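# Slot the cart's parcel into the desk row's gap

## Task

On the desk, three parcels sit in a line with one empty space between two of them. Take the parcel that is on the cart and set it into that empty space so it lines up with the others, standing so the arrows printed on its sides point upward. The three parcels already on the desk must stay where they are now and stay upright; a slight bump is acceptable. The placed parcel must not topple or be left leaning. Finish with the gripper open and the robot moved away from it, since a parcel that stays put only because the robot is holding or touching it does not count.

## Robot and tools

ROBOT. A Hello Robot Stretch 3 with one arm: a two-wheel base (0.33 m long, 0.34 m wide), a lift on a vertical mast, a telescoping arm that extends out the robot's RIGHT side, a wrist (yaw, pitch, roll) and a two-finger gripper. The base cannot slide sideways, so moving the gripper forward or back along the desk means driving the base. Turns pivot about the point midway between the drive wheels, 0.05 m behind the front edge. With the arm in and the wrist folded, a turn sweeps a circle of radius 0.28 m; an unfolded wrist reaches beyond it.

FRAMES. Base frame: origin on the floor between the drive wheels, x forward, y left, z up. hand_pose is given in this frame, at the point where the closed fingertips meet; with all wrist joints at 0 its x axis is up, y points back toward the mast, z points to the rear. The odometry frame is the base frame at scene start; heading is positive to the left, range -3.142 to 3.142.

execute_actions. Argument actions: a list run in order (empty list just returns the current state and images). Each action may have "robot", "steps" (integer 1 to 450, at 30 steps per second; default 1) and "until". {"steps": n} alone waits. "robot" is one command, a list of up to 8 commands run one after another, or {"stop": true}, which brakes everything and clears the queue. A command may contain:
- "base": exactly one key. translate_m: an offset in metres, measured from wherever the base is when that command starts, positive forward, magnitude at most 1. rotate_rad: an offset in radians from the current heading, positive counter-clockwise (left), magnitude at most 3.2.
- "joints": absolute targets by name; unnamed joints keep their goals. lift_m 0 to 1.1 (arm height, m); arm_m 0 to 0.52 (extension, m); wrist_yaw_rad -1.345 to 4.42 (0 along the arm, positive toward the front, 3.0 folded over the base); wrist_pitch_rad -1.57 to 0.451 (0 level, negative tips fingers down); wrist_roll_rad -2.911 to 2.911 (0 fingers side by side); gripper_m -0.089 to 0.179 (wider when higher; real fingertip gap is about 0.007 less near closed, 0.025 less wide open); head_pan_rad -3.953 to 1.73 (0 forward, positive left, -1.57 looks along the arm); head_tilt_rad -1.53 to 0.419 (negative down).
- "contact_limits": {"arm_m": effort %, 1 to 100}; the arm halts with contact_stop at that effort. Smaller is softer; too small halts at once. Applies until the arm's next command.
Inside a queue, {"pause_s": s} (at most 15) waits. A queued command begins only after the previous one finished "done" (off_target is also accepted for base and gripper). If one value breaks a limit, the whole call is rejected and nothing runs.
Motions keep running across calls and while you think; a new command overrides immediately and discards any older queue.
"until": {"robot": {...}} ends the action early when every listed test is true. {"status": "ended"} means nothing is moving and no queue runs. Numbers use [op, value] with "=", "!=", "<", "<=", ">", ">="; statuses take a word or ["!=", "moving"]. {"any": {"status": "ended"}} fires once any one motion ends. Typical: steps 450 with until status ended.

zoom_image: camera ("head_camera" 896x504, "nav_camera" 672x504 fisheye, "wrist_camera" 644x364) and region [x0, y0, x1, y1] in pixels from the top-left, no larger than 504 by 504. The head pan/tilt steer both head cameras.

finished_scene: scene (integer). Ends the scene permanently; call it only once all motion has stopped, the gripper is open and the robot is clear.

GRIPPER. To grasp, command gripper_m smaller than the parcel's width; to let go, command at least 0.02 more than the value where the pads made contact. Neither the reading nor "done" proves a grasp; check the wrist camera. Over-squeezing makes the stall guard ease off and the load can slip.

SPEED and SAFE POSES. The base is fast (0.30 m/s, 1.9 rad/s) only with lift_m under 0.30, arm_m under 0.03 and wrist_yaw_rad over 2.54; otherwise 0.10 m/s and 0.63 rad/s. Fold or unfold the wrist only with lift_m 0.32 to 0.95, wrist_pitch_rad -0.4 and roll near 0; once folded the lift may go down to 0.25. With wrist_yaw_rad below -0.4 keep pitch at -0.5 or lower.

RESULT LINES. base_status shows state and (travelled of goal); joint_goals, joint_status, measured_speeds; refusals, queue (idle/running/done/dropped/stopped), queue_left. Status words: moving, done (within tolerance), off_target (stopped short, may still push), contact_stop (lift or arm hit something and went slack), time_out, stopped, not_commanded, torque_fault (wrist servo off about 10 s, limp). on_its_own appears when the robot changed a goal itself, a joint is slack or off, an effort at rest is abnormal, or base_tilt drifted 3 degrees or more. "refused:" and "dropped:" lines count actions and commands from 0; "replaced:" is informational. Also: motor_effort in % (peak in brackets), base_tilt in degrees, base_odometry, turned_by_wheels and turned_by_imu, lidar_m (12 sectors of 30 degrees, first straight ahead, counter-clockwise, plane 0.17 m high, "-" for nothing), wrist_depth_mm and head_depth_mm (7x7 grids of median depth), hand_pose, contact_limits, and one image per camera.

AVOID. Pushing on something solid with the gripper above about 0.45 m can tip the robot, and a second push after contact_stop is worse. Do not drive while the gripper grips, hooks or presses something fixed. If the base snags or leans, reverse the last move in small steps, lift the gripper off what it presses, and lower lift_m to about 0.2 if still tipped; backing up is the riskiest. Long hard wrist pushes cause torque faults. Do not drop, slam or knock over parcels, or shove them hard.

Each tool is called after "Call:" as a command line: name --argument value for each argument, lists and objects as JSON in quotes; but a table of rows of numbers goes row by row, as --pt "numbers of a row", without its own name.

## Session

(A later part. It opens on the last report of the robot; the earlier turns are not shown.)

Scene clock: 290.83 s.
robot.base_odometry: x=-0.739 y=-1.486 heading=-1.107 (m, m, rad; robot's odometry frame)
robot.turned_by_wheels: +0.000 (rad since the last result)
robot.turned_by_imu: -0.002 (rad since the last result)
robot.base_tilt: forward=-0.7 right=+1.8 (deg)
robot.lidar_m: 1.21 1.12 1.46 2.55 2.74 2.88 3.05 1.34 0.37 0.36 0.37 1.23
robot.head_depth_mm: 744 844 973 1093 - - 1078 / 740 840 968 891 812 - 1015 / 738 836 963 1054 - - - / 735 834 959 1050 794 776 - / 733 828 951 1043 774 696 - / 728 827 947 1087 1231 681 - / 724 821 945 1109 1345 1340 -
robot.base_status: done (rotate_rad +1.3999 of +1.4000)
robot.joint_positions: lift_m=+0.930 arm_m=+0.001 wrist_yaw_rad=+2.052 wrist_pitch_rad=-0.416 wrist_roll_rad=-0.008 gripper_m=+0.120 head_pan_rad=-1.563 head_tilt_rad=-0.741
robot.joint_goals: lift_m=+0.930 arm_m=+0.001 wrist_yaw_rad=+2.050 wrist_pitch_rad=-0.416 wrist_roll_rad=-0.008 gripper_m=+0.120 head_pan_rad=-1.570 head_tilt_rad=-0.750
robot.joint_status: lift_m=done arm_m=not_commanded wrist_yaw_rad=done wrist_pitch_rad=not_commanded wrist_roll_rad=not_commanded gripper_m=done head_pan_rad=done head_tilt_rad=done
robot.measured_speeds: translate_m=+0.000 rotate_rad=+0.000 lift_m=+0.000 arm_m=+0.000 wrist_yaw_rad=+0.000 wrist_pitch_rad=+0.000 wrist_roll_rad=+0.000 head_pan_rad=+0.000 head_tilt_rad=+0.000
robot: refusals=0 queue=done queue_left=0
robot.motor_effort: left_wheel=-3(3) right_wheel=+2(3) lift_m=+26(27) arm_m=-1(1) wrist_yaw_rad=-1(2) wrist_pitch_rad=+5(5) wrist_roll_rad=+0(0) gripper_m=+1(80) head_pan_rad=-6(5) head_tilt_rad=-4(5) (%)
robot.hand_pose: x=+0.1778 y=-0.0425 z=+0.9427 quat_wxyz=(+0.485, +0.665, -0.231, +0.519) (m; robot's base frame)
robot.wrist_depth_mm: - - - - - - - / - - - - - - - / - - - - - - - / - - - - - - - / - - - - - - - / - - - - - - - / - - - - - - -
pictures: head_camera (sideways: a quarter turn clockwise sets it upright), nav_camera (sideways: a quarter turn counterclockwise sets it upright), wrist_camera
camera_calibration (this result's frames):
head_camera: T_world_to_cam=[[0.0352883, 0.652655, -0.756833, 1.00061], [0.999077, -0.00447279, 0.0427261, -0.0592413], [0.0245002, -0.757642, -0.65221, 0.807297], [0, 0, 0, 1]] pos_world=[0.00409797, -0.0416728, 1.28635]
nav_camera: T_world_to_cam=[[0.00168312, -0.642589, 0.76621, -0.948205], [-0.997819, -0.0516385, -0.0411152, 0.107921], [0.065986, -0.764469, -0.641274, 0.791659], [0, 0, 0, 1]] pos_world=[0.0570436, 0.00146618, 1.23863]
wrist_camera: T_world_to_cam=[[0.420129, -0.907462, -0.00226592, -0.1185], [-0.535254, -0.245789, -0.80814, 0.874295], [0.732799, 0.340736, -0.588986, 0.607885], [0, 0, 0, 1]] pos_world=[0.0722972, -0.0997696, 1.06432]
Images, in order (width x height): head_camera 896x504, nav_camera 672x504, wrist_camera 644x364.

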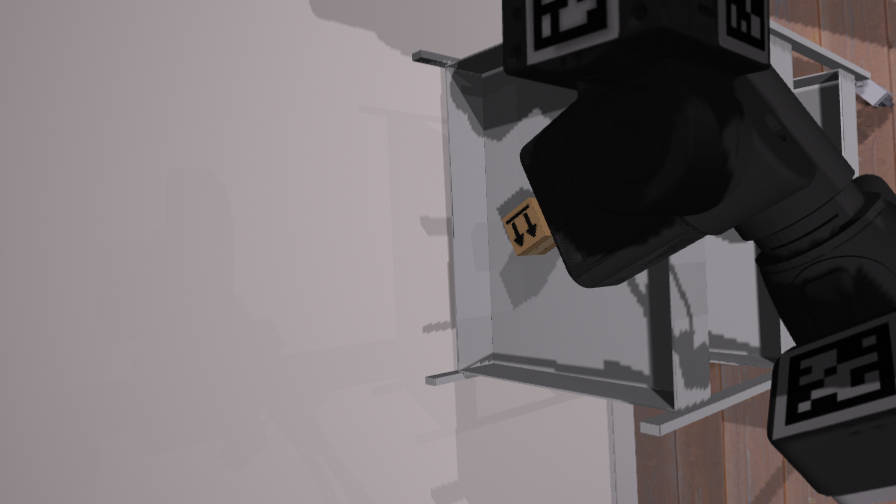

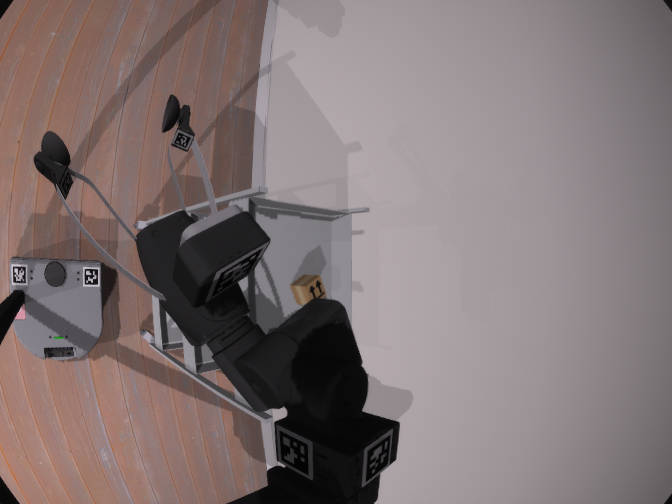

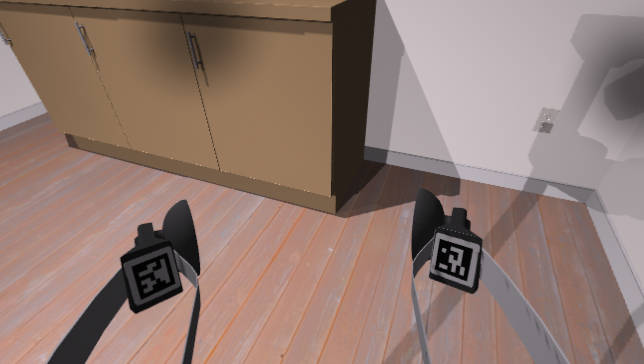

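Call:
execute_actions --actions '[{"robot": [{"joints": {"arm_m": 0.40}}, {"joints": {"wrist_pitch_rad": -1.57}}], "steps": 450, "until": {"robot": {"status": "ended"}}}]'

Scene clock: 312.40 s.
robot.base_odometry: x=-0.739 y=-1.486 heading=-1.107 (m, m, rad; robot's odometry frame)
robot.turned_by_wheels: +0.000 (rad since the last result)
robot.turned_by_imu: -0.002 (rad since the last result)
robot.base_tilt: forward=-0.8 right=+1.8 (deg)
robot.lidar_m: 1.21 1.11 1.46 2.56 2.74 2.89 3.05 1.33 0.37 0.36 0.37 1.23
robot.head_depth_mm: 742 827 - 1087 740 695 1078 / 739 810 979 891 764 850 1011 / 736 798 - 973 769 854 1016 / 734 815 937 889 764 693 1021 / 729 826 954 1045 776 695 978 / 728 825 946 1085 1242 681 1115 / 724 820 945 1105 1345 1344 1144
robot.base_status: done (rotate_rad +1.3998 of +1.4000)
robot.joint_positions: lift_m=+0.930 arm_m=+0.400 wrist_yaw_rad=+2.051 wrist_pitch_rad=-1.560 wrist_roll_rad=-0.008 gripper_m=+0.120 head_pan_rad=-1.563 head_tilt_rad=-0.741
robot.joint_goals: lift_m=+0.930 arm_m=+0.400 wrist_yaw_rad=+2.050 wrist_pitch_rad=-1.570 wrist_roll_rad=-0.008 gripper_m=+0.120 head_pan_rad=-1.570 head_tilt_rad=-0.750
robot.joint_status: lift_m=done arm_m=done wrist_yaw_rad=done wrist_pitch_rad=done wrist_roll_rad=not_commanded gripper_m=done head_pan_rad=done head_tilt_rad=done
robot.measured_speeds: translate_m=+0.000 rotate_rad=+0.000 lift_m=+0.000 arm_m=+0.000 wrist_yaw_rad=+0.000 wrist_pitch_rad=+0.000 wrist_roll_rad=+0.000 head_pan_rad=+0.000 head_tilt_rad=+0.000
robot: refusals=0 queue=done queue_left=0
robot.motor_effort: left_wheel=-3(3) right_wheel=+2(2) lift_m=+26(26) arm_m=+3(1) wrist_yaw_rad=-1(2) wrist_pitch_rad=-1(4) wrist_roll_rad=+0(0) gripper_m=+0(1) head_pan_rad=-4(3) head_tilt_rad=-5(4) (%)
robot.hand_pose: x=-0.0403 y=-0.5548 z=+0.8118 quat_wxyz=(+0.686, +0.687, +0.168, +0.174) (m; robot's base frame)
robot.wrist_depth_mm: - 270 276 281 283 285 434 / 231 280 284 289 292 291 448 / 258 292 294 293 303 297 423 / 271 302 303 307 311 477 395 / 293 310 318 321 326 497 374 / 298 320 332 334 335 441 351 / - 296 337 346 507 458 328
pictures: head_camera (sideways: a quarter turn clockwise sets it upright), nav_camera (sideways: a quarter turn counterclockwise sets it upright), wrist_camera
camera_calibration (this result's frames):
head_camera: T_world_to_cam=[[0.0352903, 0.652655, -0.756833, 1.00061], [0.999077, -0.00447589, 0.0427261, -0.0592413], [0.0244979, -0.757642, -0.65221, 0.807297], [0, 0, 0, 1]] pos_world=[0.00409784, -0.0416728, 1.28635]
nav_camera: T_world_to_cam=[[0.00168112, -0.642589, 0.76621, -0.948205], [-0.997819, -0.0516354, -0.0411152, 0.107921], [0.0659837, -0.76447, -0.641274, 0.791659], [0, 0, 0, 1]] pos_world=[0.0570436, 0.00146602, 1.23863]
wrist_camera: T_world_to_cam=[[0.441255, -0.896346, 0.0430906, -0.521805], [-0.882632, -0.424832, 0.201193, -0.406807], [-0.162032, -0.126811, -0.978603, 0.886023], [0, 0, 0, 1]] pos_world=[0.0147525, -0.528185, 0.971397]
Images, in order (width x height): head_camera 896x504, nav_camera 672x504, wrist_camera 644x364.

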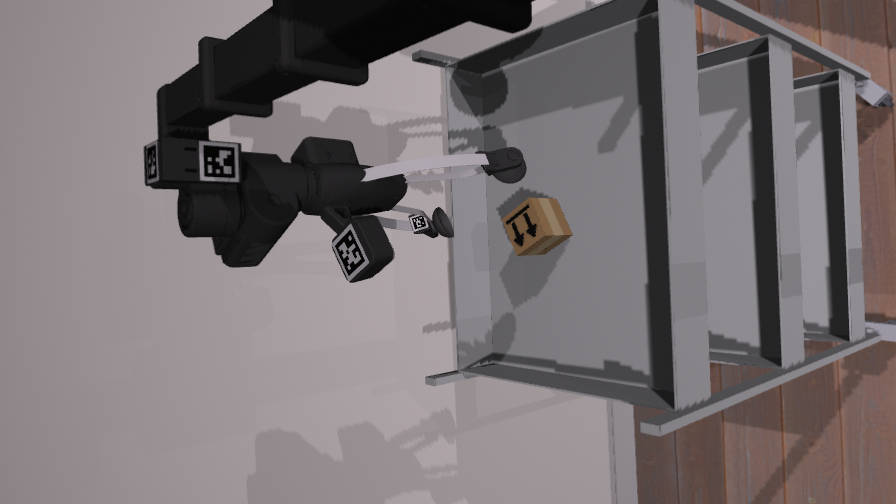

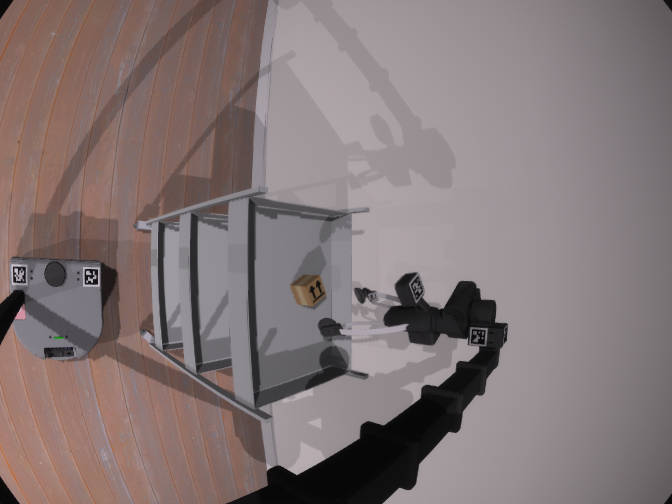

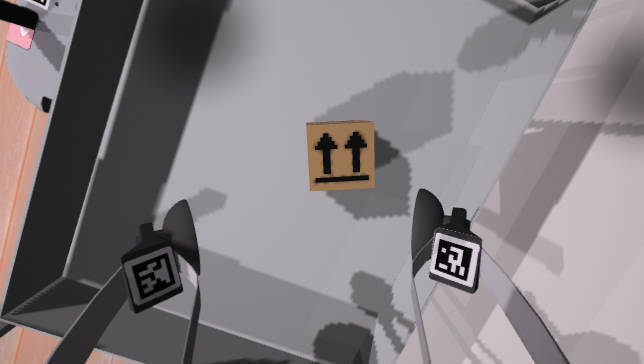

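Call:
execute_actions --actions '[{"robot": [{"base": {"translate_m": 0.04}}, {"joints": {"lift_m": 0.86}}], "steps": 300, "until": {"robot": {"status": "ended"}}}]'

Scene clock: 335.33 s.
robot.base_odometry: x=-0.721 y=-1.522 heading=-1.107 (m, m, rad; robot's odometry frame)
robot.turned_by_wheels: +0.000 (rad since the last result)
robot.turned_by_imu: -0.001 (rad since the last result)
robot.base_tilt: forward=-0.8 right=+1.8 (deg)
robot.lidar_m: 1.22 1.07 1.41 2.56 2.78 2.92 3.09 1.33 0.37 0.36 0.37 1.23
robot.head_depth_mm: 739 842 951 - - 847 1046 / 738 835 - 890 765 850 1028 / 735 833 - 889 747 853 1016 / 732 829 961 888 771 693 1019 / 730 827 951 1038 755 694 1022 / 727 823 949 1110 1355 1276 1139 / 721 821 943 1104 1339 1344 1145
robot.base_status: done (translate_m +0.0400 of +0.0400)
robot.joint_positions: lift_m=+0.860 arm_m=+0.400 wrist_yaw_rad=+2.051 wrist_pitch_rad=-1.561 wrist_roll_rad=-0.008 gripper_m=+0.120 head_pan_rad=-1.563 head_tilt_rad=-0.741
robot.joint_goals: lift_m=+0.860 arm_m=+0.400 wrist_yaw_rad=+2.050 wrist_pitch_rad=-1.570 wrist_roll_rad=-0.008 gripper_m=+0.120 head_pan_rad=-1.570 head_tilt_rad=-0.750
robot.joint_status: lift_m=done arm_m=done wrist_yaw_rad=done wrist_pitch_rad=done wrist_roll_rad=not_commanded gripper_m=done head_pan_rad=done head_tilt_rad=done
robot.measured_speeds: translate_m=+0.000 rotate_rad=+0.000 lift_m=+0.000 arm_m=+0.000 wrist_yaw_rad=+0.000 wrist_pitch_rad=+0.000 wrist_roll_rad=+0.000 head_pan_rad=+0.000 head_tilt_rad=+0.000
robot: refusals=0 queue=done queue_left=0
robot.motor_effort: left_wheel=-3(3) right_wheel=+1(7) lift_m=+12(26) arm_m=+3(2) wrist_yaw_rad=-2(1) wrist_pitch_rad=-1(1) wrist_roll_rad=+0(0) gripper_m=+1(1) head_pan_rad=-4(4) head_tilt_rad=-5(5) (%)
robot.hand_pose: x=-0.0404 y=-0.5548 z=+0.7427 quat_wxyz=(+0.686, +0.687, +0.168, +0.174) (m; robot's base frame)
robot.wrist_depth_mm: 204 210 215 216 219 222 201 / 213 217 221 224 227 230 196 / 223 225 228 232 235 236 199 / 231 233 237 204 243 234 361 / 240 242 246 193 252 210 365 / 248 250 255 259 262 398 349 / 256 263 267 271 269 415 325
pictures: head_camera (sideways: a quarter turn clockwise sets it upright), nav_camera (sideways: a quarter turn counterclockwise sets it upright), wrist_camera
camera_calibration (this result's frames):
head_camera: T_world_to_cam=[[0.0352903, 0.652655, -0.756833, 1.00061], [0.999077, -0.00447589, 0.0427261, -0.0592413], [0.0244979, -0.757642, -0.65221, 0.807297], [0, 0, 0, 1]] pos_world=[0.00409784, -0.0416728, 1.28635]
nav_camera: T_world_to_cam=[[0.00168112, -0.642589, 0.76621, -0.948205], [-0.997819, -0.0516354, -0.0411152, 0.107921], [0.0659837, -0.76447, -0.641274, 0.791659], [0, 0, 0, 1]] pos_world=[0.0570436, 0.00146602, 1.23863]
wrist_camera: T_world_to_cam=[[0.441277, -0.896335, 0.0431034, -0.518833], [-0.882531, -0.424779, 0.201747, -0.393416], [-0.162524, -0.127066, -0.978489, 0.818074], [0, 0, 0, 1]] pos_world=[0.0147039, -0.528214, 0.90221]
Images, in order (width x height): head_camera 896x504, nav_camera 672x504, wrist_camera 644x364.

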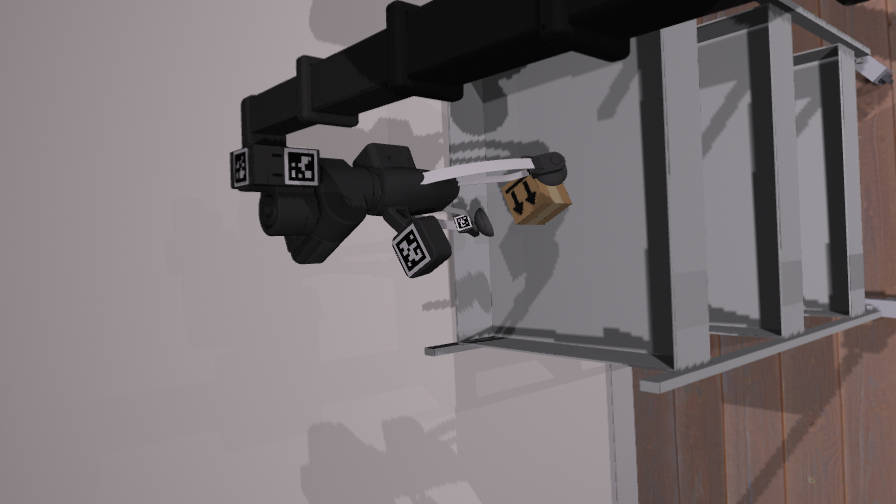

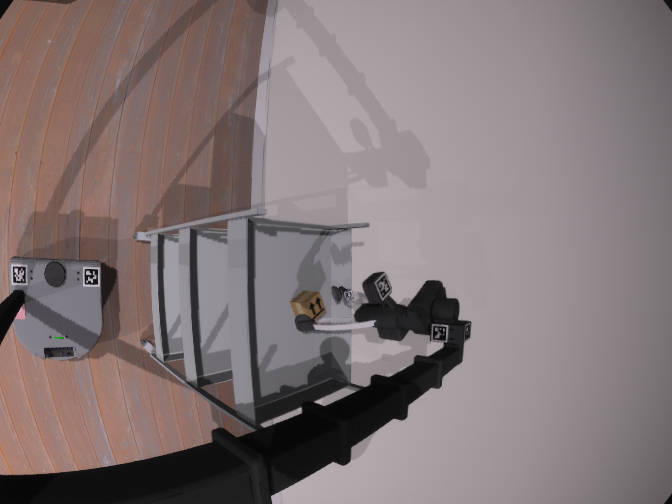

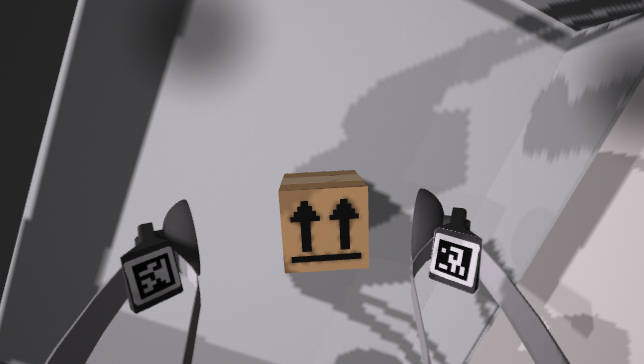

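Call:
execute_actions --actions '[{"robot": {"joints": {"lift_m": 0.815}}, "steps": 200, "until": {"robot": {"status": "ended"}}}]'

Scene clock: 351.60 s.
robot.base_odometry: x=-0.721 y=-1.522 heading=-1.107 (m, m, rad; robot's odometry frame)
robot.turned_by_wheels: +0.000 (rad since the last result)
robot.turned_by_imu: -0.001 (rad since the last result)
robot.base_tilt: forward=-0.8 right=+1.9 (deg)
robot.lidar_m: 1.22 1.07 1.41 2.57 2.78 2.93 3.08 1.33 0.37 0.36 0.37 1.22
robot.head_depth_mm: 739 839 969 1093 - 867 1033 / 738 836 926 889 763 848 1029 / 736 832 918 876 746 852 1018 / 732 830 936 1046 769 692 1021 / 729 827 950 1040 753 695 1024 / 726 822 945 1115 1354 1273 1143 / 722 817 940 1105 1341 1346 1149
robot.base_status: done (translate_m +0.0400 of +0.0400)
robot.joint_positions: lift_m=+0.815 arm_m=+0.400 wrist_yaw_rad=+2.051 wrist_pitch_rad=-1.561 wrist_roll_rad=-0.008 gripper_m=+0.120 head_pan_rad=-1.563 head_tilt_rad=-0.741
robot.joint_goals: lift_m=+0.815 arm_m=+0.400 wrist_yaw_rad=+2.050 wrist_pitch_rad=-1.570 wrist_roll_rad=-0.008 gripper_m=+0.120 head_pan_rad=-1.570 head_tilt_rad=-0.750
robot.joint_status: lift_m=done arm_m=done wrist_yaw_rad=done wrist_pitch_rad=done wrist_roll_rad=not_commanded gripper_m=done head_pan_rad=done head_tilt_rad=done
robot.measured_speeds: translate_m=+0.000 rotate_rad=+0.000 lift_m=+0.000 arm_m=+0.000 wrist_yaw_rad=+0.000 wrist_pitch_rad=+0.000 wrist_roll_rad=+0.000 head_pan_rad=+0.000 head_tilt_rad=+0.000
robot: refusals=0 queue=done queue_left=0
robot.motor_effort: left_wheel=-3(3) right_wheel=+1(2) lift_m=+12(12) arm_m=+3(2) wrist_yaw_rad=+1(1) wrist_pitch_rad=-1(1) wrist_roll_rad=+0(0) gripper_m=+1(0) head_pan_rad=-4(4) head_tilt_rad=-5(5) (%)
robot.hand_pose: x=-0.0404 y=-0.5548 z=+0.6977 quat_wxyz=(+0.686, +0.687, +0.168, +0.174) (m; robot's base frame)
robot.wrist_depth_mm: 170 172 173 176 178 181 183 / 176 177 179 182 184 187 187 / 181 183 186 189 191 194 178 / 188 189 193 192 198 201 167 / 194 195 200 145 203 205 158 / 202 204 208 151 213 186 162 / 208 214 216 220 222 193 312
pictures: head_camera (sideways: a quarter turn clockwise sets it upright), nav_camera (sideways: a quarter turn counterclockwise sets it upright), wrist_camera
camera_calibration (this result's frames):
head_camera: T_world_to_cam=[[0.0352904, 0.652655, -0.756833, 1.00061], [0.999077, -0.00447601, 0.0427261, -0.0592413], [0.0244978, -0.757642, -0.65221, 0.807297], [0, 0, 0, 1]] pos_world=[0.00409784, -0.0416728, 1.28635]
nav_camera: T_world_to_cam=[[0.00168105, -0.642589, 0.76621, -0.948205], [-0.997819, -0.0516353, -0.0411152, 0.107921], [0.0659836, -0.76447, -0.641274, 0.791659], [0, 0, 0, 1]] pos_world=[0.0570436, 0.00146602, 1.23863]
wrist_camera: T_world_to_cam=[[0.441277, -0.896335, 0.0431034, -0.516895], [-0.882531, -0.424779, 0.201747, -0.384338], [-0.162524, -0.127066, -0.978489, 0.774044], [0, 0, 0, 1]] pos_world=[0.0147039, -0.528215, 0.857212]
Images, in order (width x height): head_camera 896x504, nav_camera 672x504, wrist_camera 644x364.

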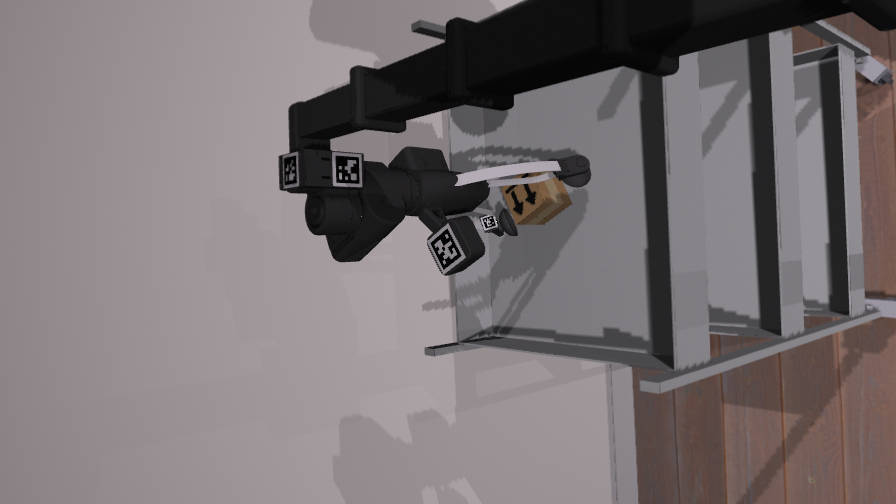

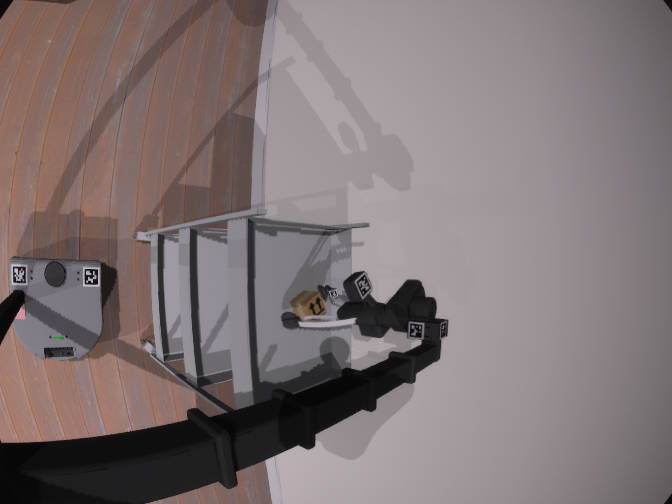

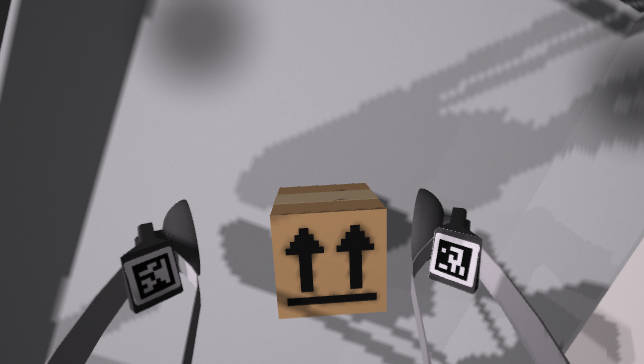

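Call:
execute_actions --actions '[{"robot": {"joints": {"gripper_m": 0.02}}, "steps": 200, "until": {"robot": {"status": "ended"}}}]'

Scene clock: 358.73 s.
robot.base_odometry: x=-0.721 y=-1.522 heading=-1.107 (m, m, rad; robot's odometry frame)
robot.turned_by_wheels: +0.000 (rad since the last result)
robot.turned_by_imu: -0.001 (rad since the last result)
robot.base_tilt: forward=-0.7 right=+1.8 (deg)
robot.lidar_m: 1.22 1.07 1.41 2.56 2.77 2.92 3.10 1.33 0.37 0.36 0.37 1.23
robot.head_depth_mm: 740 841 970 1090 - 865 1031 / 738 837 925 889 764 849 1027 / 735 833 915 891 747 851 1013 / 732 832 937 1045 772 691 1018 / 731 826 952 1041 754 696 1027 / 724 823 948 1109 1344 1277 1141 / 723 816 942 1106 1338 1340 1144
robot.base_status: done (translate_m +0.0400 of +0.0400)
robot.joint_positions: lift_m=+0.815 arm_m=+0.400 wrist_yaw_rad=+2.051 wrist_pitch_rad=-1.561 wrist_roll_rad=-0.008 gripper_m=+0.021 head_pan_rad=-1.563 head_tilt_rad=-0.741
robot.joint_goals: lift_m=+0.815 arm_m=+0.400 wrist_yaw_rad=+2.050 wrist_pitch_rad=-1.570 wrist_roll_rad=-0.008 gripper_m=+0.020 head_pan_rad=-1.570 head_tilt_rad=-0.750
robot.joint_status: lift_m=done arm_m=done wrist_yaw_rad=done wrist_pitch_rad=done wrist_roll_rad=not_commanded gripper_m=done head_pan_rad=done head_tilt_rad=done
robot.measured_speeds: translate_m=+0.000 rotate_rad=+0.000 lift_m=+0.000 arm_m=+0.000 wrist_yaw_rad=+0.000 wrist_pitch_rad=+0.000 wrist_roll_rad=+0.000 head_pan_rad=+0.000 head_tilt_rad=+0.000
robot: refusals=0 queue=done queue_left=0
robot.motor_effort: left_wheel=-3(3) right_wheel=+1(2) lift_m=+12(13) arm_m=+2(3) wrist_yaw_rad=+0(1) wrist_pitch_rad=-1(1) wrist_roll_rad=+0(0) gripper_m=-12(89) head_pan_rad=-4(5) head_tilt_rad=-5(4) (%)
robot.hand_pose: x=-0.0404 y=-0.5548 z=+0.6977 quat_wxyz=(+0.686, +0.687, +0.168, +0.174) (m; robot's base frame)
robot.wrist_depth_mm: 170 171 174 176 178 180 182 / 175 177 179 182 184 187 187 / 181 183 186 188 191 193 179 / 188 190 192 193 198 199 167 / 195 198 143 143 206 206 159 / 202 204 208 148 216 195 161 / 211 211 217 221 222 176 311
pictures: head_camera (sideways: a quarter turn clockwise sets it upright), nav_camera (sideways: a quarter turn counterclockwise sets it upright), wrist_camera
camera_calibration (this result's frames):
head_camera: T_world_to_cam=[[0.0352903, 0.652655, -0.756833, 1.00061], [0.999077, -0.00447589, 0.0427261, -0.0592413], [0.0244979, -0.757642, -0.65221, 0.807297], [0, 0, 0, 1]] pos_world=[0.00409784, -0.0416728, 1.28635]
nav_camera: T_world_to_cam=[[0.00168112, -0.642589, 0.76621, -0.948205], [-0.997819, -0.0516354, -0.0411152, 0.107921], [0.0659837, -0.76447, -0.641274, 0.791659], [0, 0, 0, 1]] pos_world=[0.0570436, 0.00146602, 1.23863]
wrist_camera: T_world_to_cam=[[0.441276, -0.896336, 0.0431034, -0.516905], [-0.882531, -0.424778, 0.201747, -0.384343], [-0.162524, -0.127066, -0.978489, 0.774042], [0, 0, 0, 1]] pos_world=[0.0147039, -0.528226, 0.857212]
Images, in order (width x height): head_camera 896x504, nav_camera 672x504, wrist_camera 644x364.

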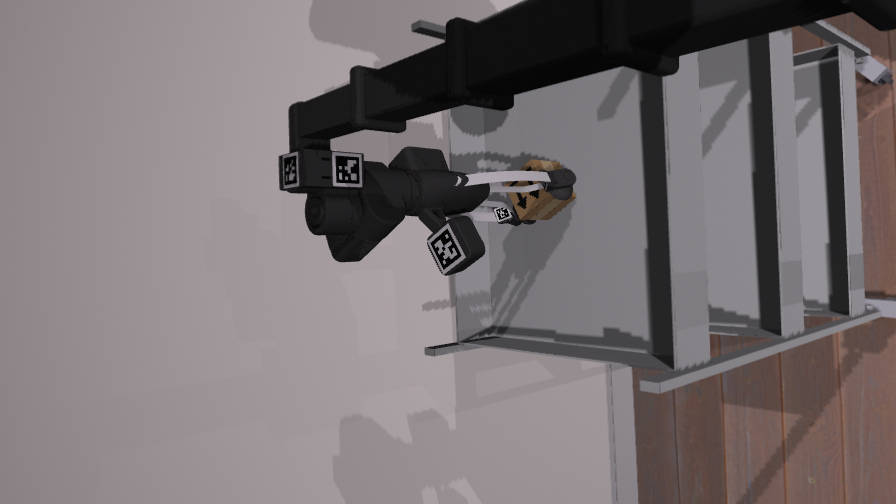

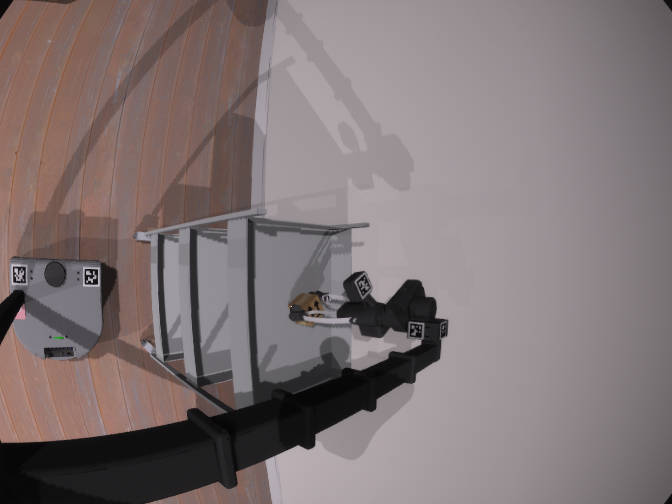

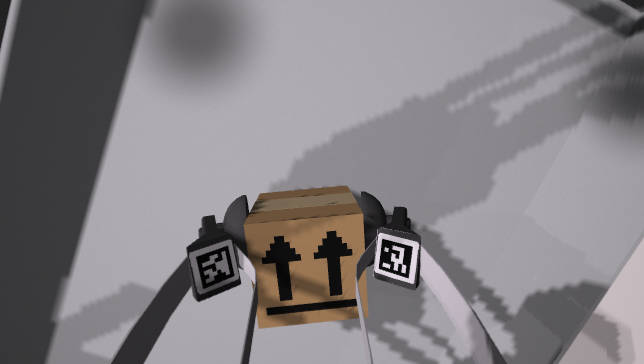

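Call:
execute_actions --actions '[{"robot": {"joints": {"lift_m": 0.95}}, "steps": 300, "until": {"robot": {"status": "ended"}}}]'

Scene clock: 363.20 s.
robot.base_odometry: x=-0.721 y=-1.522 heading=-1.107 (m, m, rad; robot's odometry frame)
robot.turned_by_wheels: +0.000 (rad since the last result)
robot.turned_by_imu: -0.001 (rad since the last result)
robot.base_tilt: forward=-0.8 right=+1.8 (deg)
robot.lidar_m: 1.22 1.07 1.41 2.56 2.78 2.93 3.09 1.34 0.37 0.36 0.37 1.22
robot.head_depth_mm: 742 809 - 887 755 829 1040 / 737 860 966 891 765 848 1028 / 734 - - 866 768 851 1015 / 733 806 934 1044 771 694 1019 / 729 826 953 1043 755 695 1020 / 726 824 946 1112 1352 1267 1140 / 722 816 941 1109 1336 1342 1145
robot.base_status: done (translate_m +0.0400 of +0.0400)
robot.joint_positions: lift_m=+0.950 arm_m=+0.400 wrist_yaw_rad=+2.051 wrist_pitch_rad=-1.561 wrist_roll_rad=-0.008 gripper_m=+0.021 head_pan_rad=-1.563 head_tilt_rad=-0.741
robot.joint_goals: lift_m=+0.950 arm_m=+0.400 wrist_yaw_rad=+2.050 wrist_pitch_rad=-1.570 wrist_roll_rad=-0.008 gripper_m=+0.020 head_pan_rad=-1.570 head_tilt_rad=-0.750
robot.joint_status: lift_m=done arm_m=done wrist_yaw_rad=done wrist_pitch_rad=done wrist_roll_rad=not_commanded gripper_m=done head_pan_rad=done head_tilt_rad=done
robot.measured_speeds: translate_m=+0.000 rotate_rad=+0.000 lift_m=+0.000 arm_m=+0.000 wrist_yaw_rad=+0.000 wrist_pitch_rad=+0.000 wrist_roll_rad=+0.000 head_pan_rad=+0.000 head_tilt_rad=+0.000
robot: refusals=0 queue=done queue_left=0
robot.motor_effort: left_wheel=-3(3) right_wheel=+2(2) lift_m=+26(27) arm_m=+2(3) wrist_yaw_rad=-1(1) wrist_pitch_rad=-1(1) wrist_roll_rad=+0(0) gripper_m=-13(13) head_pan_rad=-4(4) head_tilt_rad=-4(5) (%)
robot.hand_pose: x=-0.0404 y=-0.5548 z=+0.8318 quat_wxyz=(+0.686, +0.687, +0.168, +0.174) (m; robot's base frame)
robot.wrist_depth_mm: - 279 294 298 301 271 409 / 245 297 305 307 311 308 448 / 909 310 314 318 323 324 420 / 305 320 325 325 330 512 395 / 315 333 143 144 319 506 371 / 336 344 351 148 363 463 348 / 306 337 362 368 565 415 329
pictures: head_camera (sideways: a quarter turn clockwise sets it upright), nav_camera (sideways: a quarter turn counterclockwise sets it upright), wrist_camera
camera_calibration (this result's frames):
head_camera: T_world_to_cam=[[0.0352903, 0.652655, -0.756833, 1.00061], [0.999077, -0.00447589, 0.0427261, -0.0592413], [0.0244979, -0.757642, -0.65221, 0.807297], [0, 0, 0, 1]] pos_world=[0.00409784, -0.0416728, 1.28635]
nav_camera: T_world_to_cam=[[0.00168112, -0.642589, 0.76621, -0.948205], [-0.997819, -0.0516354, -0.0411152, 0.107921], [0.0659837, -0.764469, -0.641274, 0.791659], [0, 0, 0, 1]] pos_world=[0.0570436, 0.00146603, 1.23863]
wrist_camera: T_world_to_cam=[[0.441276, -0.896336, 0.0431034, -0.522687], [-0.882531, -0.424778, 0.201747, -0.411405], [-0.162524, -0.127066, -0.978489, 0.905299], [0, 0, 0, 1]] pos_world=[0.0147039, -0.528226, 0.991355]
Images, in order (width x height): head_camera 896x504, nav_camera 672x504, wrist_camera 644x364.

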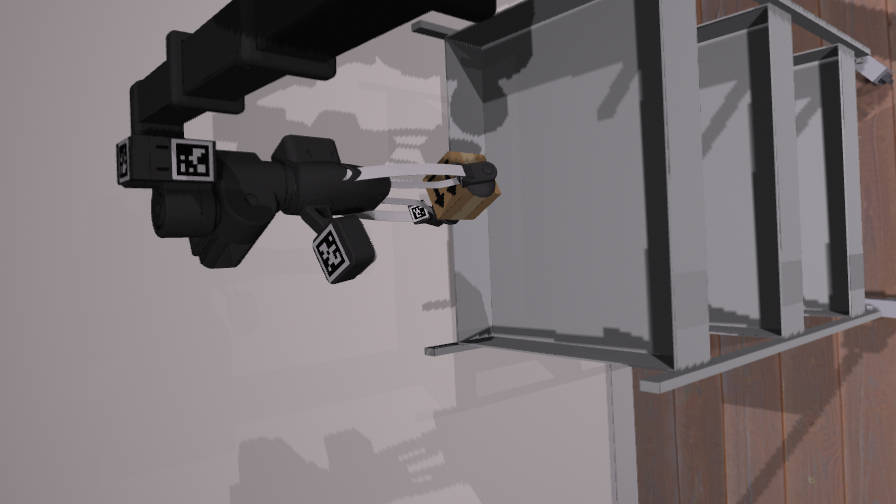

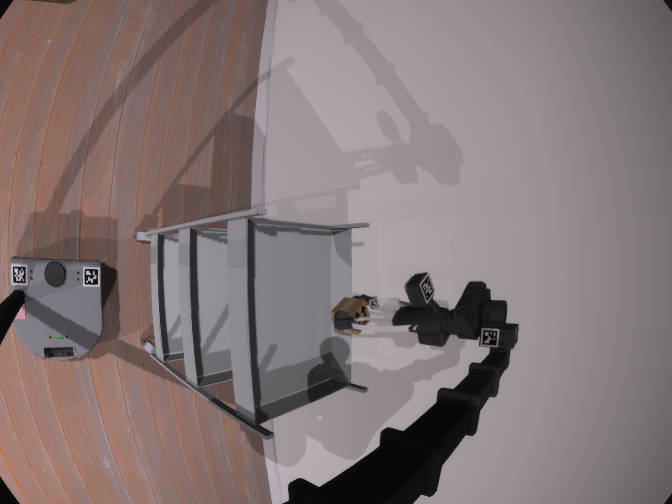

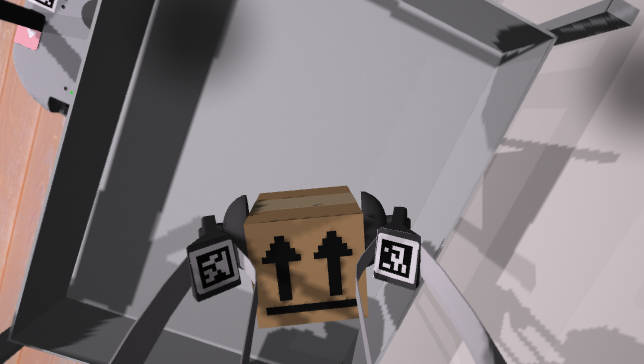

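Call:
execute_actions --actions '[{"robot": {"joints": {"wrist_pitch_rad": 0.0}}, "steps": 300, "until": {"robot": {"status": "ended"}}}]'

Scene clock: 370.33 s.
robot.base_odometry: x=-0.721 y=-1.522 heading=-1.107 (m, m, rad; robot's odometry frame)
robot.turned_by_wheels: +0.000 (rad since the last result)
robot.turned_by_imu: -0.001 (rad since the last result)
robot.base_tilt: forward=-0.7 right=+1.8 (deg)
robot.lidar_m: 1.22 1.08 1.41 2.57 2.77 2.93 3.09 1.33 0.37 0.36 0.37 1.23
robot.head_depth_mm: 740 809 - 890 755 827 1044 / 738 861 969 894 765 848 1026 / 733 - 985 1056 768 851 1013 / 731 802 997 1042 773 694 1016 / 729 809 994 1042 756 695 1024 / 726 822 929 1110 1350 1274 1145 / 722 820 902 1104 1338 1334 1146
robot.base_status: done (translate_m +0.0400 of +0.0400)
robot.joint_positions: lift_m=+0.950 arm_m=+0.400 wrist_yaw_rad=+2.051 wrist_pitch_rad=-0.030 wrist_roll_rad=-0.008 gripper_m=+0.021 head_pan_rad=-1.563 head_tilt_rad=-0.741
robot.joint_goals: lift_m=+0.950 arm_m=+0.400 wrist_yaw_rad=+2.050 wrist_pitch_rad=+0.000 wrist_roll_rad=-0.008 gripper_m=+0.020 head_pan_rad=-1.570 head_tilt_rad=-0.750
robot.joint_status: lift_m=done arm_m=done wrist_yaw_rad=done wrist_pitch_rad=done wrist_roll_rad=not_commanded gripper_m=done head_pan_rad=done head_tilt_rad=done
robot.measured_speeds: translate_m=+0.000 rotate_rad=+0.000 lift_m=+0.000 arm_m=+0.000 wrist_yaw_rad=+0.000 wrist_pitch_rad=+0.000 wrist_roll_rad=+0.000 head_pan_rad=+0.000 head_tilt_rad=+0.000
robot: refusals=0 queue=done queue_left=0
robot.motor_effort: left_wheel=-3(3) right_wheel=+1(2) lift_m=+26(26) arm_m=+2(2) wrist_yaw_rad=-1(0) wrist_pitch_rad=+9(9) wrist_roll_rad=+0(0) gripper_m=-12(12) head_pan_rad=-4(4) head_tilt_rad=-4(5) (%)
robot.hand_pose: x=+0.2052 y=-0.4267 z=+1.0565 quat_wxyz=(+0.378, +0.607, -0.356, +0.602) (m; robot's base frame)
robot.wrist_depth_mm: - - - - - - 925 / - - - - - - 936 / - - - - - - 885 / - - - - - - 851 / - - 148 143 - - 843 / - - - 148 - - 821 / - - - - - - 808
pictures: head_camera (sideways: a quarter turn clockwise sets it upright), nav_camera (sideways: a quarter turn counterclockwise sets it upright), wrist_camera
camera_calibration (this result's frames):
head_camera: T_world_to_cam=[[0.0352902, 0.652655, -0.756833, 1.00061], [0.999077, -0.00447577, 0.0427261, -0.0592413], [0.024498, -0.757642, -0.65221, 0.807297], [0, 0, 0, 1]] pos_world=[0.00409785, -0.0416728, 1.28635]
nav_camera: T_world_to_cam=[[0.0016812, -0.642589, 0.76621, -0.948205], [-0.997819, -0.0516355, -0.0411152, 0.107921], [0.0659838, -0.76447, -0.641274, 0.791659], [0, 0, 0, 1]] pos_world=[0.0570436, 0.00146603, 1.23863]
wrist_camera: T_world_to_cam=[[0.423033, -0.905892, -0.0200641, -0.459537], [-0.227111, -0.0845681, -0.97019, 1.06332], [0.877191, 0.41498, -0.241513, 0.420713], [0, 0, 0, 1]] pos_world=[0.0668457, -0.500956, 1.12401]
Images, in order (width x height): head_camera 896x504, nav_camera 672x504, wrist_camera 644x364.

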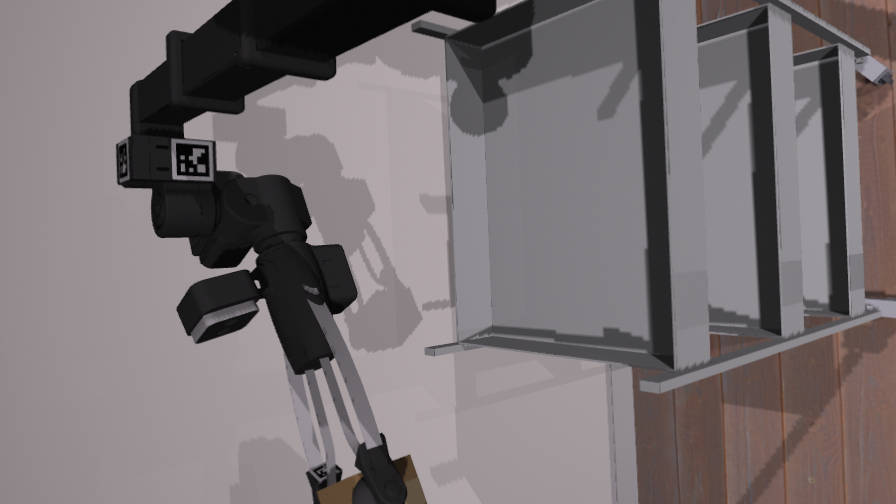

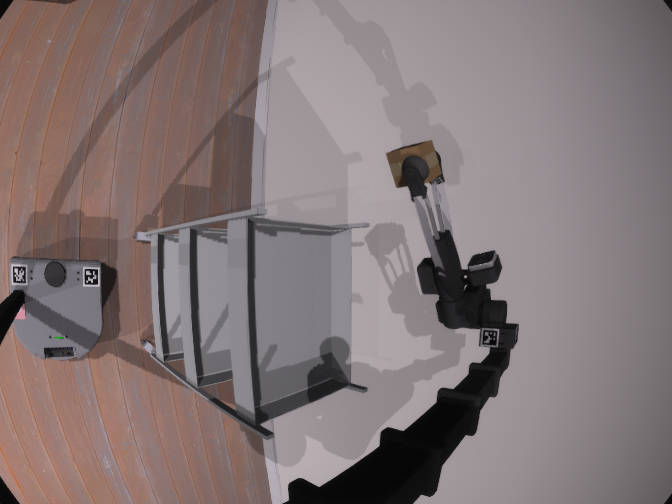

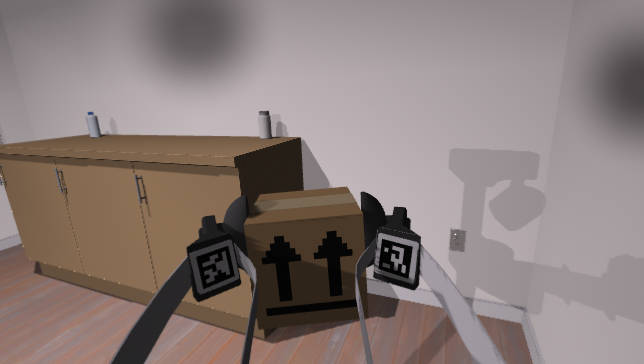

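Call:
execute_actions --actions '[{"robot": [{"joints": {"arm_m": 0.05}}, {"base": {"rotate_rad": -0.12}}, {"base": {"translate_m": -1.0}}], "steps": 450, "until": {"robot": {"status": "ended"}}}, {"steps": 300, "until": {"robot": {"status": "ended"}}}]'

Scene clock: 432.50 s.
robot.base_odometry: x=-1.058 y=-0.580 heading=-1.227 (m, m, rad; robot's odometry frame)
robot.turned_by_wheels: -0.120 (rad since the last result)
robot.turned_by_imu: -0.126 (rad since the last result)
robot.base_tilt: forward=-0.7 right=+1.8 (deg)
robot.lidar_m: 2.02 2.03 2.48 2.40 2.70 1.99 1.70 1.70 1.17 1.06 1.07 0.84
robot.head_depth_mm: 928 1058 1197 - 1480 1307 1122 / 910 1038 1189 - - 1306 1125 / 897 1018 1176 1307 - 1290 1132 / 880 1000 1147 1296 1547 - 1131 / 865 976 1124 1317 1526 - 1115 / 851 962 1104 1286 - - 1097 / 839 943 1074 1254 1459 - 1101
robot.base_status: done (translate_m -1.0000 of -1.0000)
robot.joint_positions: lift_m=+0.950 arm_m=+0.050 wrist_yaw_rad=+2.051 wrist_pitch_rad=-0.029 wrist_roll_rad=-0.008 gripper_m=+0.021 head_pan_rad=-1.563 head_tilt_rad=-0.741
robot.joint_goals: lift_m=+0.950 arm_m=+0.050 wrist_yaw_rad=+2.050 wrist_pitch_rad=+0.000 wrist_roll_rad=-0.008 gripper_m=+0.020 head_pan_rad=-1.570 head_tilt_rad=-0.750
robot.joint_status: lift_m=done arm_m=done wrist_yaw_rad=done wrist_pitch_rad=done wrist_roll_rad=not_commanded gripper_m=done head_pan_rad=done head_tilt_rad=done
robot.measured_speeds: translate_m=+0.000 rotate_rad=+0.000 lift_m=+0.000 arm_m=+0.000 wrist_yaw_rad=+0.000 wrist_pitch_rad=+0.000 wrist_roll_rad=+0.000 head_pan_rad=+0.000 head_tilt_rad=+0.000
robot: refusals=0 queue=done queue_left=0
robot.motor_effort: left_wheel=+3(6) right_wheel=-2(6) lift_m=+26(26) arm_m=-4(4) wrist_yaw_rad=+0(1) wrist_pitch_rad=+9(9) wrist_roll_rad=+0(0) gripper_m=-12(13) head_pan_rad=-4(4) head_tilt_rad=-4(5) (%)
robot.hand_pose: x=+0.2052 y=-0.0773 z=+1.0567 quat_wxyz=(+0.377, +0.607, -0.356, +0.602) (m; robot's base frame)
robot.wrist_depth_mm: - - - - - - - / - - - - - - - / - - - - - - - / - - - - - - - / - - 148 143 - - 926 / - - - 148 - - 716 / - - - - - - 838
pictures: head_camera (sideways: a quarter turn clockwise sets it upright), nav_camera (sideways: a quarter turn counterclockwise sets it upright), wrist_camera
camera_calibration (this result's frames):
head_camera: T_world_to_cam=[[0.0352904, 0.652655, -0.756833, 1.00061], [0.999077, -0.00447601, 0.0427261, -0.0592413], [0.0244978, -0.757642, -0.65221, 0.807297], [0, 0, 0, 1]] pos_world=[0.00409784, -0.0416728, 1.28635]
nav_camera: T_world_to_cam=[[0.00168105, -0.642589, 0.76621, -0.948205], [-0.997819, -0.0516353, -0.0411152, 0.107921], [0.0659836, -0.76447, -0.641274, 0.791659], [0, 0, 0, 1]] pos_world=[0.0570436, 0.00146602, 1.23863]
wrist_camera: T_world_to_cam=[[0.423045, -0.905886, -0.0200916, -0.142989], [-0.226563, -0.084283, -0.970343, 1.0931], [0.877327, 0.415051, -0.240896, 0.275065], [0, 0, 0, 1]] pos_world=[0.0668255, -0.151568, 1.12407]
Images, in order (width x height): head_camera 896x504, nav_camera 672x504, wrist_camera 644x364.

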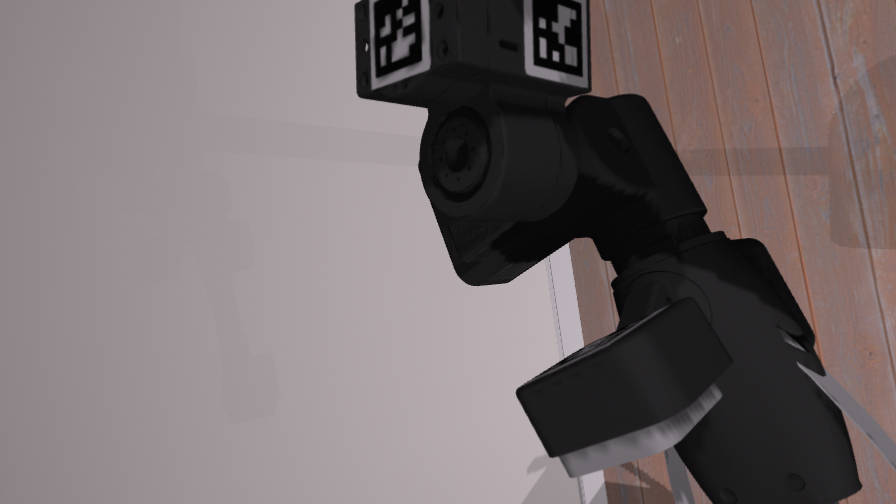

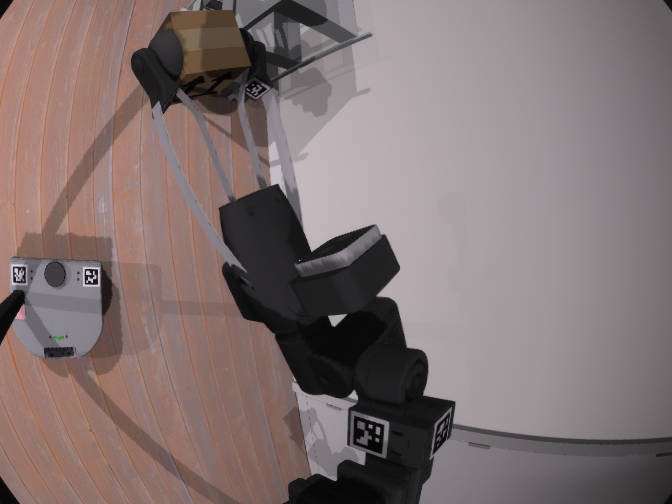

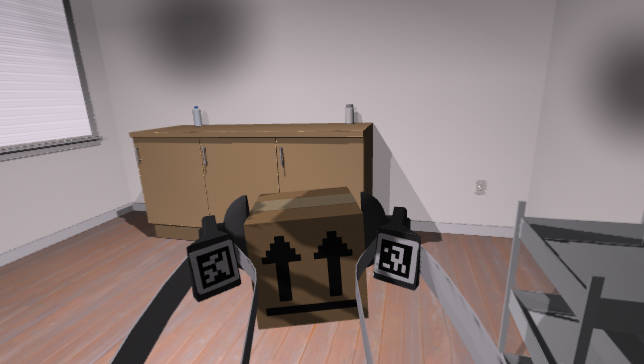

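Call:
execute_actions --actions '[{"robot": {"joints": {"head_pan_rad": -3.14, "head_tilt_rad": -0.35}}, "steps": 200, "until": {"robot": {"status": "ended"}}}]'

Scene clock: 437.97 s.
robot.base_odometry: x=-1.058 y=-0.580 heading=-1.227 (m, m, rad; robot's odometry frame)
robot.turned_by_wheels: +0.000 (rad since the last result)
robot.turned_by_imu: -0.001 (rad since the last result)
robot.base_tilt: forward=-0.7 right=+1.8 (deg)
robot.lidar_m: 2.02 2.03 2.47 2.40 2.71 1.99 1.69 1.70 1.17 1.06 1.07 0.84
robot.head_depth_mm: 1936 2070 2170 2346 2461 - - / 1907 2034 2138 2331 2468 - - / 1884 2003 2092 2278 2389 - - / 1862 1971 2066 2227 2351 1821 1416 / 1822 1937 2054 2186 2305 1823 1421 / 1794 1904 1990 1746 2263 1827 1426 / 1771 1873 1984 2122 2249 1838 1429
robot.base_status: done (translate_m -1.0000 of -1.0000)
robot.joint_positions: lift_m=+0.950 arm_m=+0.050 wrist_yaw_rad=+2.051 wrist_pitch_rad=-0.029 wrist_roll_rad=-0.008 gripper_m=+0.021 head_pan_rad=-3.133 head_tilt_rad=-0.360
robot.joint_goals: lift_m=+0.950 arm_m=+0.050 wrist_yaw_rad=+2.050 wrist_pitch_rad=+0.000 wrist_roll_rad=-0.008 gripper_m=+0.020 head_pan_rad=-3.140 head_tilt_rad=-0.350
robot.joint_status: lift_m=done arm_m=done wrist_yaw_rad=done wrist_pitch_rad=done wrist_roll_rad=not_commanded gripper_m=done head_pan_rad=done head_tilt_rad=done
robot.measured_speeds: translate_m=+0.000 rotate_rad=+0.000 lift_m=+0.000 arm_m=+0.000 wrist_yaw_rad=+0.000 wrist_pitch_rad=+0.000 wrist_roll_rad=+0.000 head_pan_rad=+0.000 head_tilt_rad=+0.000
robot: refusals=0 queue=done queue_left=0
robot.motor_effort: left_wheel=+3(3) right_wheel=-3(3) lift_m=+26(26) arm_m=-4(4) wrist_yaw_rad=-1(0) wrist_pitch_rad=+9(9) wrist_roll_rad=+0(0) gripper_m=-12(13) head_pan_rad=-5(59) head_tilt_rad=+5(33) (%)
robot.hand_pose: x=+0.2052 y=-0.0773 z=+1.0567 quat_wxyz=(+0.377, +0.607, -0.356, +0.602) (m; robot's base frame)
robot.wrist_depth_mm: - - - - - - - / - - - - - - - / - - - - - - - / - - - - - - - / - - 148 144 - - 928 / - - - 148 - - 719 / - - - - - - 833
pictures: head_camera (sideways: a quarter turn clockwise sets it upright), nav_camera (sideways: a quarter turn counterclockwise sets it upright), wrist_camera
camera_calibration (this result's frames):
head_camera: T_world_to_cam=[[0.323827, -0.0373951, -0.945377, 1.24474], [0.0135325, -0.998933, 0.0441489, -0.0551036], [-0.94602, -0.02709, -0.322975, 0.384835], [0, 0, 0, 1]] pos_world=[-0.0382721, 0.0019273, 1.30347]
nav_camera: T_world_to_cam=[[-0.310927, 0.000460619, 0.950434, -1.18657], [-0.0650033, 0.997648, -0.0217488, 0.0770341], [-0.948208, -0.0685436, -0.310166, 0.367018], [0, 0, 0, 1]] pos_world=[-0.0159191, -0.0511497, 1.24327]
wrist_camera: T_world_to_cam=[[0.423046, -0.905886, -0.0200915, -0.142989], [-0.226563, -0.0842833, -0.970343, 1.0931], [0.877326, 0.415051, -0.240896, 0.275066], [0, 0, 0, 1]] pos_world=[0.0668255, -0.151568, 1.12407]
Images, in order (width x height): head_camera 896x504, nav_camera 672x504, wrist_camera 644x364.

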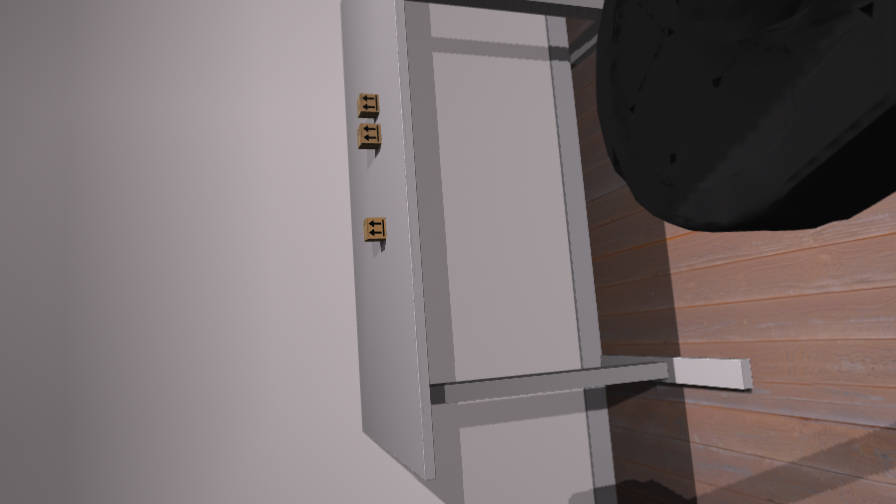

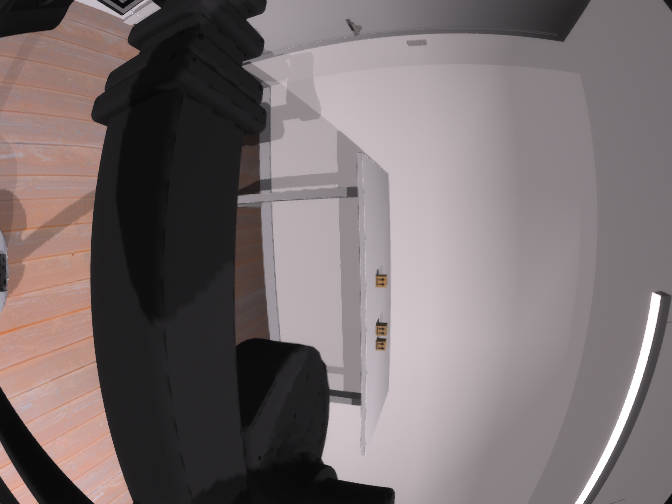

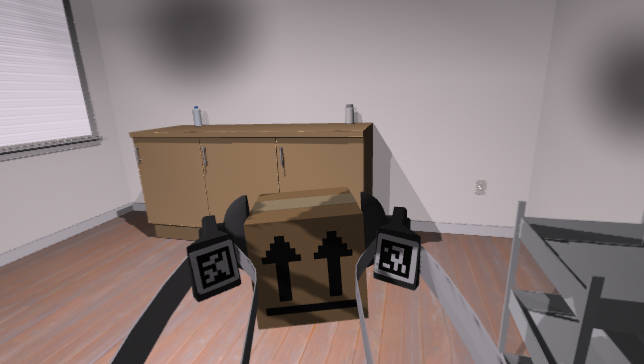

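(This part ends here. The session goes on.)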